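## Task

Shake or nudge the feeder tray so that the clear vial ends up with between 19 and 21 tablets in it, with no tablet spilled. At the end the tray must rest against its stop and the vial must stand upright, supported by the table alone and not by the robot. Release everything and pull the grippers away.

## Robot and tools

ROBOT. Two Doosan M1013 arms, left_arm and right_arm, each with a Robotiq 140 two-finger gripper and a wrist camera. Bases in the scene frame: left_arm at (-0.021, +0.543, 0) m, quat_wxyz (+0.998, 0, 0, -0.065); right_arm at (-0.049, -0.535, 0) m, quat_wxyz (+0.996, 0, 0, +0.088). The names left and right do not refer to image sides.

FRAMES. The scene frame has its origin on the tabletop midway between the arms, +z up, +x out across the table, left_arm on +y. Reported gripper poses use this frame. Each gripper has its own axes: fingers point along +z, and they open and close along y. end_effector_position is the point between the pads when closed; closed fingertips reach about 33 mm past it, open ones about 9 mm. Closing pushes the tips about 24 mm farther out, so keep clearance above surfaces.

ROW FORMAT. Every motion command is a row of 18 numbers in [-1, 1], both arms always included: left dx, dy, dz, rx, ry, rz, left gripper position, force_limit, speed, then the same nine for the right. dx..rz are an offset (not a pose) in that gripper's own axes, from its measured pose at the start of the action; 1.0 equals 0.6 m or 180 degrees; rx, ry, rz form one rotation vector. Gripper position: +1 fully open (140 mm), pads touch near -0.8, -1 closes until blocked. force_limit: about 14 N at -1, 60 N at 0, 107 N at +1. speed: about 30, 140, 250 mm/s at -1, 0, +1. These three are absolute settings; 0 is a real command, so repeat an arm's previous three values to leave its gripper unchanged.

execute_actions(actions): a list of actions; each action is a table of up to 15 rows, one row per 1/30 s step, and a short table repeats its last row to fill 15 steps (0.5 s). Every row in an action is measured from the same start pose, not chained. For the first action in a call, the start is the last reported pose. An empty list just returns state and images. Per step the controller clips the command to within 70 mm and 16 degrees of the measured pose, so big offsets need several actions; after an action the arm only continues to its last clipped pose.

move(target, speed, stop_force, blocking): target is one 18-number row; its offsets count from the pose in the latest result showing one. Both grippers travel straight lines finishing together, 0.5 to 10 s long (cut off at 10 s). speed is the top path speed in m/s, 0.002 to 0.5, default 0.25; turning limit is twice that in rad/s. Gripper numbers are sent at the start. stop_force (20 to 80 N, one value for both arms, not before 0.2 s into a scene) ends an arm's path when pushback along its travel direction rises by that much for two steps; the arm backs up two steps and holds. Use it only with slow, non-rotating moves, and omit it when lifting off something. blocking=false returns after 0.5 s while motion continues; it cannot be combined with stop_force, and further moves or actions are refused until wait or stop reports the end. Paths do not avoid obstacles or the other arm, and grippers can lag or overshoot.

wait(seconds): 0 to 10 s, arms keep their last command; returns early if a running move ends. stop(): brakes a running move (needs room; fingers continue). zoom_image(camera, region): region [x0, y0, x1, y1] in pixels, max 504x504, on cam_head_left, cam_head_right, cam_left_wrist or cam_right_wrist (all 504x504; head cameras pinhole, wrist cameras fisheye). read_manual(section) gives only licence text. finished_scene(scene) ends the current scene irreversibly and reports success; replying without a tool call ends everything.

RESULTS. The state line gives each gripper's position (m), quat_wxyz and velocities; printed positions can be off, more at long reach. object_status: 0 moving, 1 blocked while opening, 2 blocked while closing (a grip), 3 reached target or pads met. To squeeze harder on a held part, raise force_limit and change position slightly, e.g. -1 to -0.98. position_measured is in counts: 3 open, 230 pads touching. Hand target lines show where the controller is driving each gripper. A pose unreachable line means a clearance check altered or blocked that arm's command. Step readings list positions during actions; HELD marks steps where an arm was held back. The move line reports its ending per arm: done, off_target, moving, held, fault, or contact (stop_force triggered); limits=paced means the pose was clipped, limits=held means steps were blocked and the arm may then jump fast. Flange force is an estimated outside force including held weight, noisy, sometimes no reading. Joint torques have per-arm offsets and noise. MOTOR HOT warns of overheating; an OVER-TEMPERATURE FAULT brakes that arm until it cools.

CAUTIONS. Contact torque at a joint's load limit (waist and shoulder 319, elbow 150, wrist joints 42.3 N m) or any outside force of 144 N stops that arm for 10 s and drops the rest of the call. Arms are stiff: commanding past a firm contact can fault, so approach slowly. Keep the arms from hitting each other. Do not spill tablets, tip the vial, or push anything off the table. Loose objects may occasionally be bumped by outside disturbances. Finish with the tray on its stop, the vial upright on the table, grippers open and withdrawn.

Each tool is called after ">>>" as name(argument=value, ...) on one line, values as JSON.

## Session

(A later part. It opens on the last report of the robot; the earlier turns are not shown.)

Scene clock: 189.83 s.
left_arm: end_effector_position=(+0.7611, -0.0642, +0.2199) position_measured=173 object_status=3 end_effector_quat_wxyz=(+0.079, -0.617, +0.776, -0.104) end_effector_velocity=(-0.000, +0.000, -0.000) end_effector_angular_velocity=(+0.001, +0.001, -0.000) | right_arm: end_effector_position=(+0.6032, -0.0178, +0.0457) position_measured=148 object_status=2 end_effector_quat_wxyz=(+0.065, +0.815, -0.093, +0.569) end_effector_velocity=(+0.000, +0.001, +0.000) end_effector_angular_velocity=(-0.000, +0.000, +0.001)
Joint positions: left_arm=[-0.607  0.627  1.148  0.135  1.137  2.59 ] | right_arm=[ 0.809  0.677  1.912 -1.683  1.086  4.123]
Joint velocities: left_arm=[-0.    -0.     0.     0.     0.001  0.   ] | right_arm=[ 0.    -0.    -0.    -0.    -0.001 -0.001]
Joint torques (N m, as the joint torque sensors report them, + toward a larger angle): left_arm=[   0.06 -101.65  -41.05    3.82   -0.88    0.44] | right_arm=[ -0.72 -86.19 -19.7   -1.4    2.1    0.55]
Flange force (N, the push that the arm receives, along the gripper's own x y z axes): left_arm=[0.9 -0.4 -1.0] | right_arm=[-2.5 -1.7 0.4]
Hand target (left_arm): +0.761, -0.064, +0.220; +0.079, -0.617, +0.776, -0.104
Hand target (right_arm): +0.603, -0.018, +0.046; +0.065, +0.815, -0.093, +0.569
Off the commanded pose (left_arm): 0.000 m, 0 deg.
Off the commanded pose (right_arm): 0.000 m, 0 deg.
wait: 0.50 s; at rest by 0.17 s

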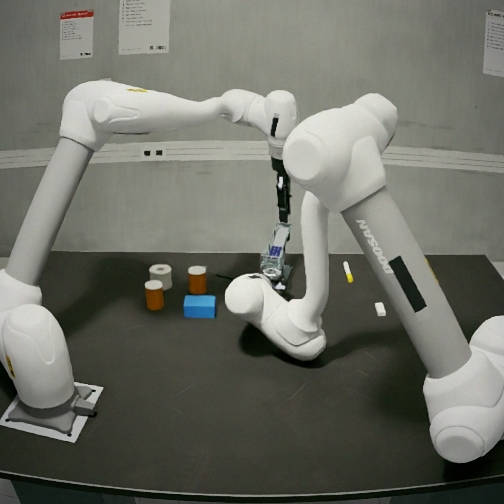

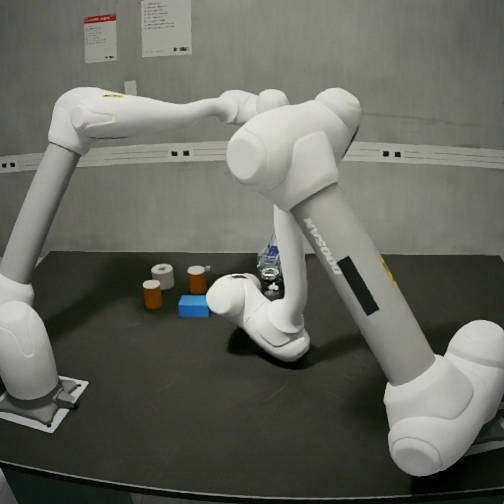

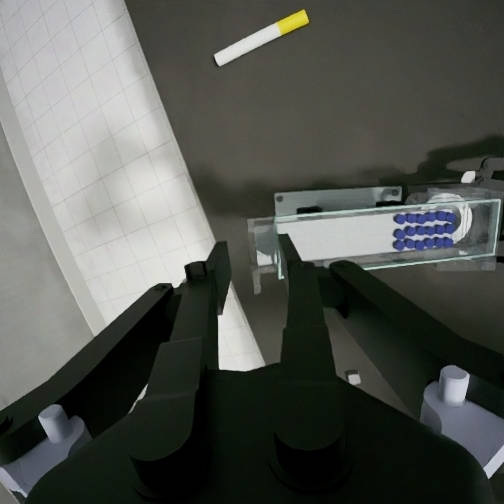

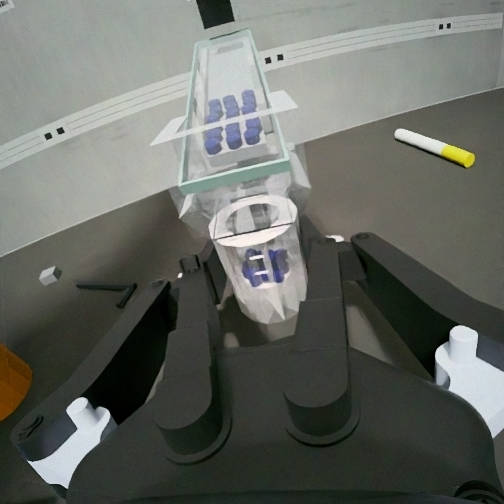

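18 remain. One more jog.

>>> execute_actions(actions=[[[0,0.012,0,0,0,0,-0.35,-0.5,0,0,0,0,0,0,0,-1,-0.7,-0.7],[0,0.02,0,0,0,0,-0.35,-0.5,0,0,0,0,0,0,0,-1,-0.7,-0.7],[0,0.023,0,0,0,0,-0.35,-0.5,0,0,0,0,0,0,0,-1,-0.7,-0.7],[0,0.026,0,0,0,0,-0.35,-0.5,0,0,0,0,0,0,0,-1,-0.7,-0.7],[0,0.028,0,0,0,0,-0.35,-0.5,0,0,0,0,0,0,0,-1,-0.7,-0.7],[0,0.03,0,0,0,0,-0.35,-0.5,0,0,0,0,0,0,0,-1,-0.7,-0.7],[0,0.03,0,0,0,0,-0.35,-0.5,0,0,0,0,0,0,0,-1,-0.7,-0.7],[0,0.03,0,0,0,0,-0.35,-0.5,0,0,0,0,0,0,0,-1,-0.7,-0.7],[0,-0.0002,0,0,0,0,-0.35,-0.5,0,0,0,0,0,0,0,-1,-0.7,-0.7]]])

>>> wait(seconds=1)

>>> zoom_image(camera="cam_left_wrist", region=[330, 160, 504, 290])

>>> zoom_image(camera="cam_right_wrist", region=[141, 60, 361, 320])

Scene clock: 199.07 s.
left_arm: end_effector_position=(+0.7611, -0.0642, +0.2199) position_measured=173 object_status=3 end_effector_quat_wxyz=(+0.079, -0.617, +0.776, -0.104) end_effector_velocity=(+0.001, -0.000, +0.003) end_effector_angular_velocity=(-0.001, -0.001, -0.000) | right_arm: end_effector_position=(+0.6032, -0.0178, +0.0457) position_measured=148 object_status=2 end_effector_quat_wxyz=(+0.065, +0.815, -0.093, +0.569) end_effector_velocity=(+0.000, +0.001, +0.000) end_effector_angular_velocity=(+0.002, -0.001, +0.001)
Joint positions: left_arm=[-0.607  0.627  1.148  0.135  1.137  2.59 ] | right_arm=[ 0.809  0.677  1.912 -1.683  1.086  4.123]
Joint velocities: left_arm=[ 0.001 -0.    -0.006 -0.001  0.004  0.002] | right_arm=[ 0.001 -0.    -0.001 -0.001 -0.     0.001]
Joint torques (N m, as the joint torque sensors report them, + toward a larger angle): left_arm=[   1.17 -101.45  -41.98    3.79   -1.2     0.16] | right_arm=[  0.5  -85.14 -18.25  -1.48   1.95   0.77]
Flange force (N, the push that the arm receives, along the gripper's own x y z axes): left_arm=[-1.7 4.1 -2.0] | right_arm=[0.2 -3.5 1.9]
Hand target (left_arm): +0.761, -0.064, +0.220; +0.079, -0.617, +0.776, -0.104
Hand target (right_arm): +0.603, -0.018, +0.046; +0.065, +0.815, -0.093, +0.569
Off the commanded pose (left_arm): 0.000 m, 0 deg.
Off the commanded pose (right_arm): 0.000 m, 0 deg.
Step readings (end_effector_position):
0: left_arm (+0.7611, -0.0642, +0.2199) | right_arm (+0.6032, -0.0178, +0.0457)
1: left_arm (+0.7609, -0.0641, +0.2198) | right_arm (+0.6032, -0.0178, +0.0457)
2: left_arm (+0.7584, -0.0633, +0.2187) | right_arm (+0.6032, -0.0178, +0.0457)
4: left_arm (+0.7496, -0.0613, +0.2164) | right_arm (+0.6032, -0.0178, +0.0457)
8: left_arm (+0.7443, -0.0602, +0.2152) | right_arm (+0.6032, -0.0178, +0.0457)
15: end_effector_position above

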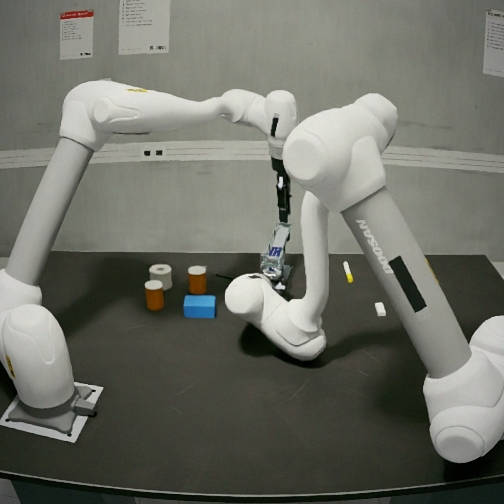

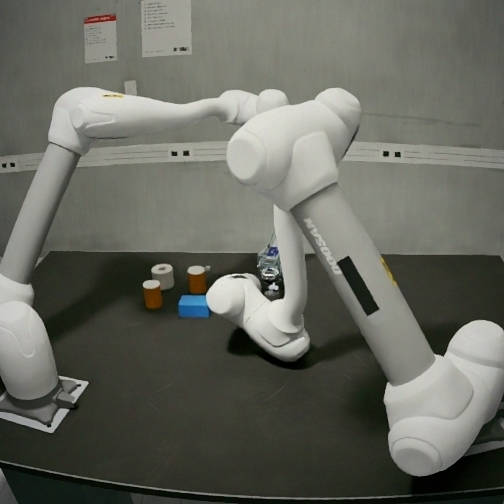

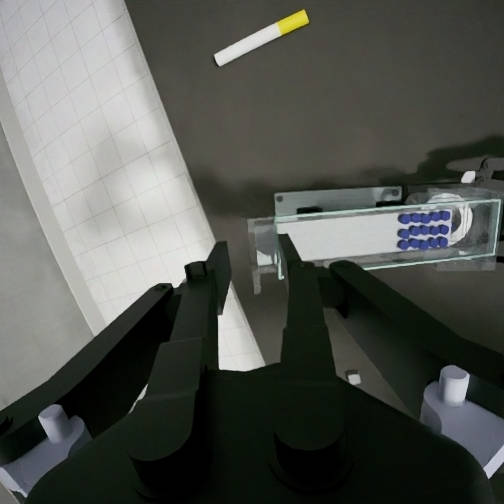

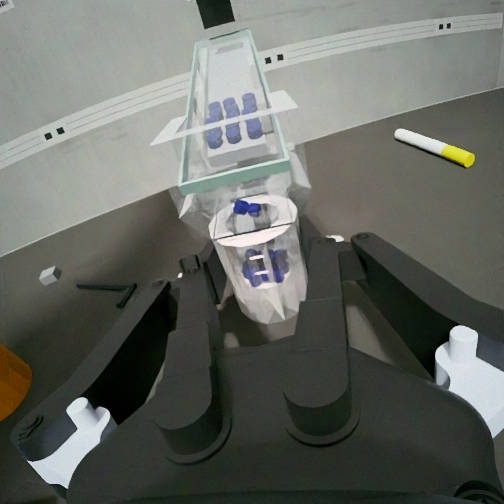

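Scene clock: 200.07 s.
left_arm: end_effector_position=(+0.7612, -0.0642, +0.2199) position_measured=173 object_status=3 end_effector_quat_wxyz=(+0.079, -0.617, +0.776, -0.104) end_effector_velocity=(+0.000, +0.001, -0.001) end_effector_angular_velocity=(+0.000, +0.000, +0.001) | right_arm: end_effector_position=(+0.6032, -0.0178, +0.0457) position_measured=148 object_status=2 end_effector_quat_wxyz=(+0.065, +0.815, -0.093, +0.569) end_effector_velocity=(-0.000, +0.001, +0.000) end_effector_angular_velocity=(-0.001, -0.000, +0.001)
Joint positions: left_arm=[-0.607  0.627  1.148  0.135  1.138  2.59 ] | right_arm=[ 0.809  0.677  1.912 -1.683  1.086  4.123]
Joint velocities: left_arm=[ 0.001 -0.     0.001 -0.    -0.    -0.   ] | right_arm=[ 0.001 -0.    -0.    -0.     0.    -0.001]
Joint torques (N m, as the joint torque sensors report them, + toward a larger angle): left_arm=[   0.63 -101.24  -40.87    4.25   -0.74    0.38] | right_arm=[  2.54 -88.   -17.68  -1.6    2.41   0.42]
Flange force (N, the push that the arm receives, along the gripper's own x y z axes): left_arm=[0.9 0.1 -1.2] | right_arm=[-2.8 -5.9 6.8]
Hand target (left_arm): +0.761, -0.064, +0.220; +0.079, -0.617, +0.776, -0.104
Hand target (right_arm): +0.603, -0.018, +0.046; +0.065, +0.815, -0.093, +0.569
Off the commanded pose (left_arm): 0.000 m, 0 deg.
Off the commanded pose (right_arm): 0.000 m, 0 deg.
wait: 1.00 s; at rest by 0.17 s

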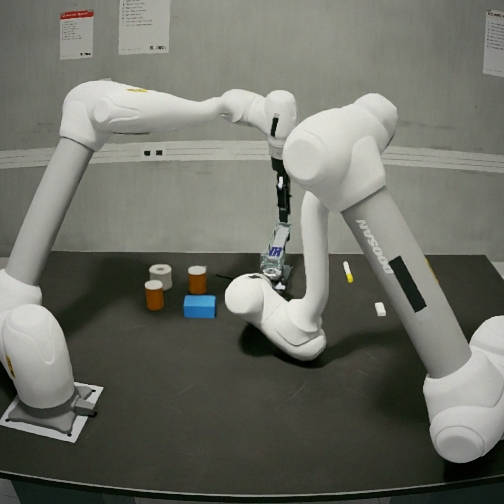

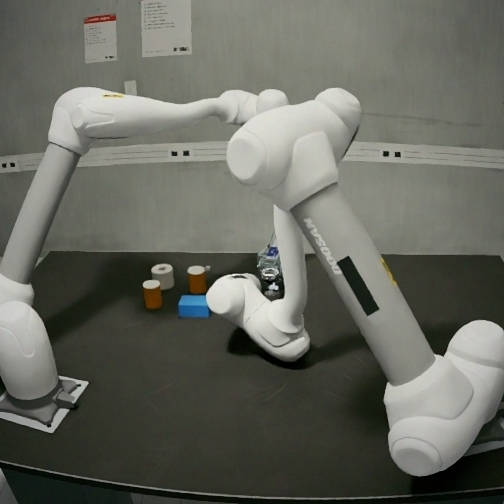

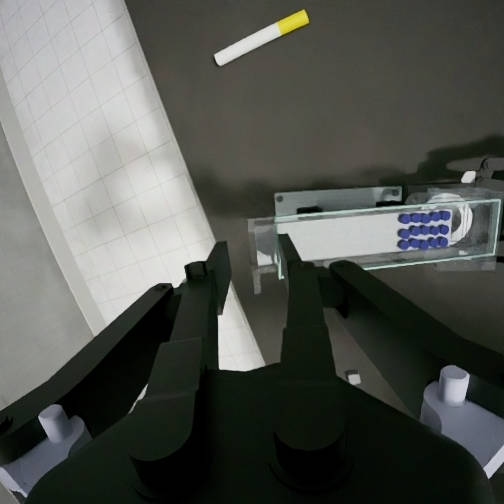

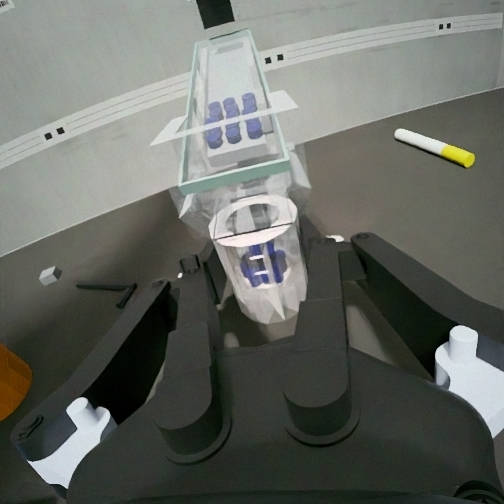

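Region (330, 160, 504, 290) of cam_left_wrist's 504x504 image, scaled by 2.897, with more detail than that image has; it fills the top 377 rows of this view, and the rest is white.

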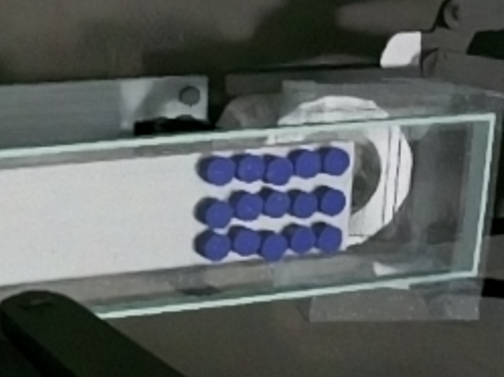

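Region (141, 60, 361, 320) of cam_right_wrist's 504x504 image, scaled by 1.938, with more detail than that image has; it fills the left 426 columns of this view, and the rest is white.

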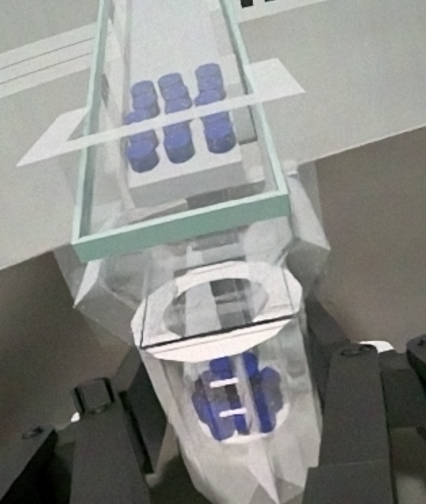

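15 remain, so 21 are in the vial. Release and retreat.

>>> move(target=[0,0,-0.12,0,0,0,-0.35,-0.5,0,0,0,0,0,0,0,0.4,-0.7,-0.3], speed=0.15)

>>> move(target=[-0.3,0,-0.05,0,0,0,-0.35,-0.5,0,-0.08,0,-0.24,0,0,0,0.4,-0.7,-0.3], speed=0.25)

Scene clock: 204.67 s.
left_arm: end_effector_position=(+0.7429, -0.0597, +0.2896) position_measured=173 object_status=3 end_effector_quat_wxyz=(+0.079, -0.617, +0.776, -0.104) end_effector_velocity=(+0.002, +0.001, -0.001) end_effector_angular_velocity=(+0.001, +0.001, +0.003) | right_arm: end_effector_position=(+0.6032, -0.0178, +0.0457) position_measured=78 object_status=3 end_effector_quat_wxyz=(+0.065, +0.815, -0.093, +0.569) end_effector_velocity=(-0.001, -0.000, -0.001) end_effector_angular_velocity=(+0.001, +0.001, +0.000)
Joint positions: left_arm=[-0.617  0.578  1.103  0.132  1.233  2.593] | right_arm=[ 0.809  0.677  1.912 -1.683  1.086  4.123]
Joint velocities: left_arm=[ 0.002  0.001 -0.001 -0.     0.001 -0.001] | right_arm=[ 0.001  0.     0.001 -0.    -0.001  0.002]
Joint torques (N m, as the joint torque sensors report them, + toward a larger angle): left_arm=[  1.4  -92.54 -40.29   4.19  -1.04   0.19] | right_arm=[ -2.33 -86.88 -19.7   -1.52   1.65   0.38]
Flange force (N, the push that the arm receives, along the gripper's own x y z axes): left_arm=[-0.8 3.7 -5.3] | right_arm=[-4.5 -3.1 -1.5]
Hand target (left_arm): +0.743, -0.060, +0.289; +0.079, -0.617, +0.776, -0.104
Hand target (right_arm): +0.603, -0.018, +0.046; +0.065, +0.815, -0.093, +0.569
Off the commanded pose (left_arm): 0.000 m, 0 deg.
Off the commanded pose (right_arm): 0.000 m, 0 deg.
move: done

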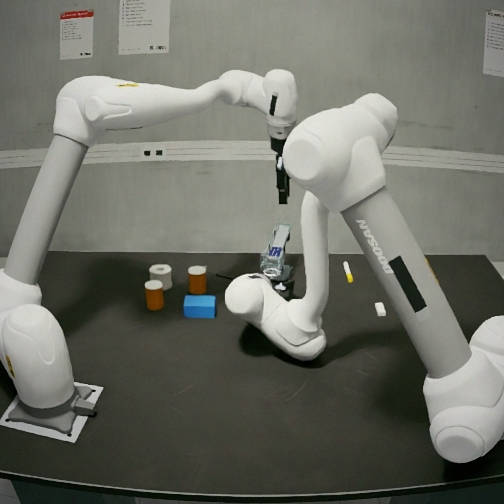

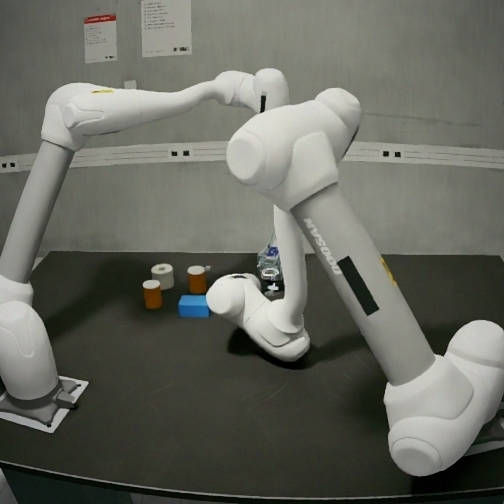

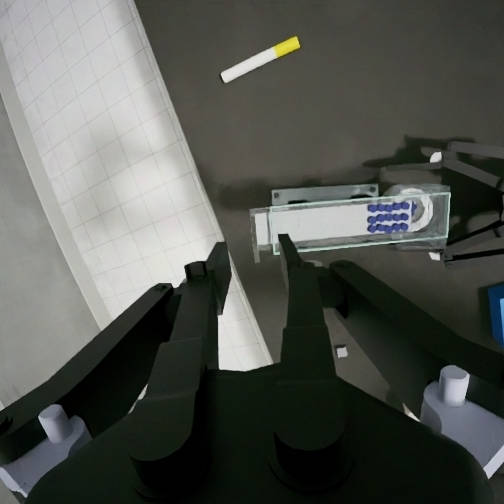

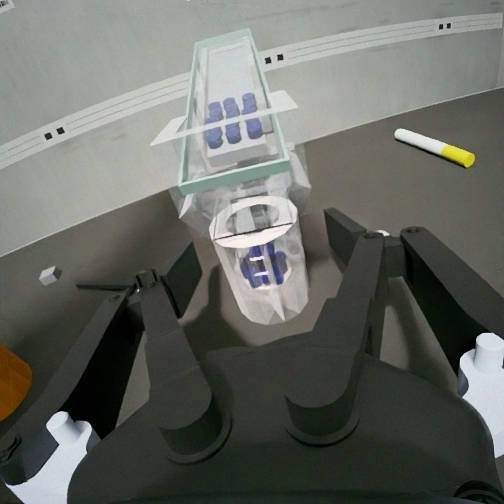

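Scene clock: 205.73 s.
left_arm: end_effector_position=(+0.7760, +0.1173, +0.3178) position_measured=173 object_status=3 end_effector_quat_wxyz=(+0.079, -0.617, +0.776, -0.104) end_effector_velocity=(-0.001, -0.001, -0.000) end_effector_angular_velocity=(-0.000, +0.000, -0.001) | right_arm: end_effector_position=(+0.4553, +0.0163, +0.0499) position_measured=78 object_status=3 end_effector_quat_wxyz=(+0.065, +0.815, -0.093, +0.569) end_effector_velocity=(-0.000, +0.000, +0.000) end_effector_angular_velocity=(+0.001, -0.001, +0.000)
Joint positions: left_arm=[-0.429  0.442  1.262  0.086  1.189  2.789] | right_arm=[ 1.03   0.644  1.973 -1.505  1.2    4.151]
Joint velocities: left_arm=[-0.001 -0.     0.    -0.    -0.     0.   ] | right_arm=[ 0.    -0.    -0.    -0.     0.     0.002]
Joint torques (N m, as the joint torque sensors report them, + toward a larger angle): left_arm=[ -0.17 -82.57 -39.28   4.04  -1.23   0.01] | right_arm=[  2.9  -81.13 -16.88  -1.1    2.05   0.48]
Flange force (N, the push that the arm receives, along the gripper's own x y z axes): left_arm=[0.4 -2.7 -4.5] | right_arm=[0.1 -2.6 4.8]
Hand target (left_arm): +0.776, +0.117, +0.318; +0.079, -0.617, +0.776, -0.104
Hand target (right_arm): +0.455, +0.016, +0.050; +0.065, +0.815, -0.093, +0.569
Off the commanded pose (left_arm): 0.000 m, 0 deg.
Off the commanded pose (right_arm): 0.000 m, 0 deg.
move: done

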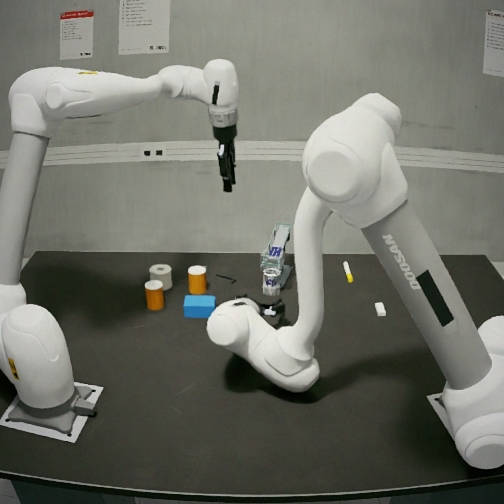

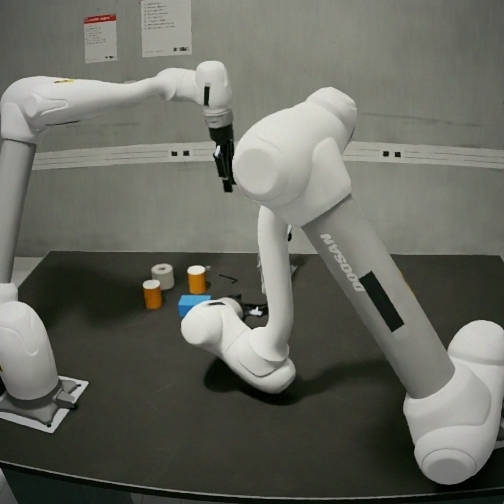

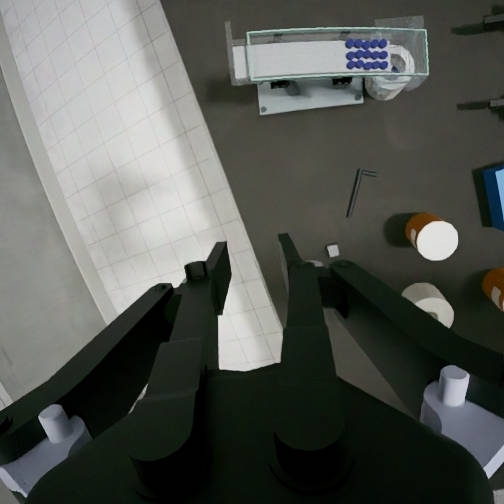

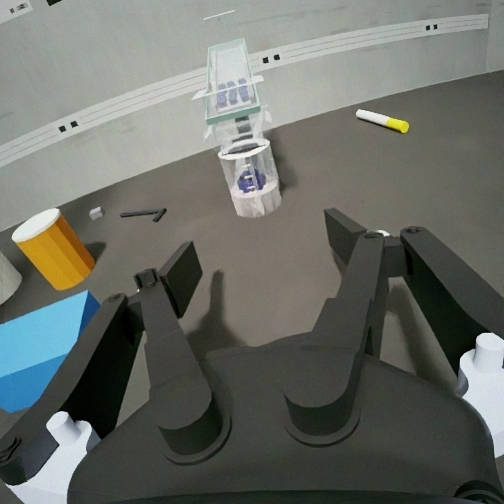

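>>> finished_scene(scene=2)

The scene is finished: the task was done.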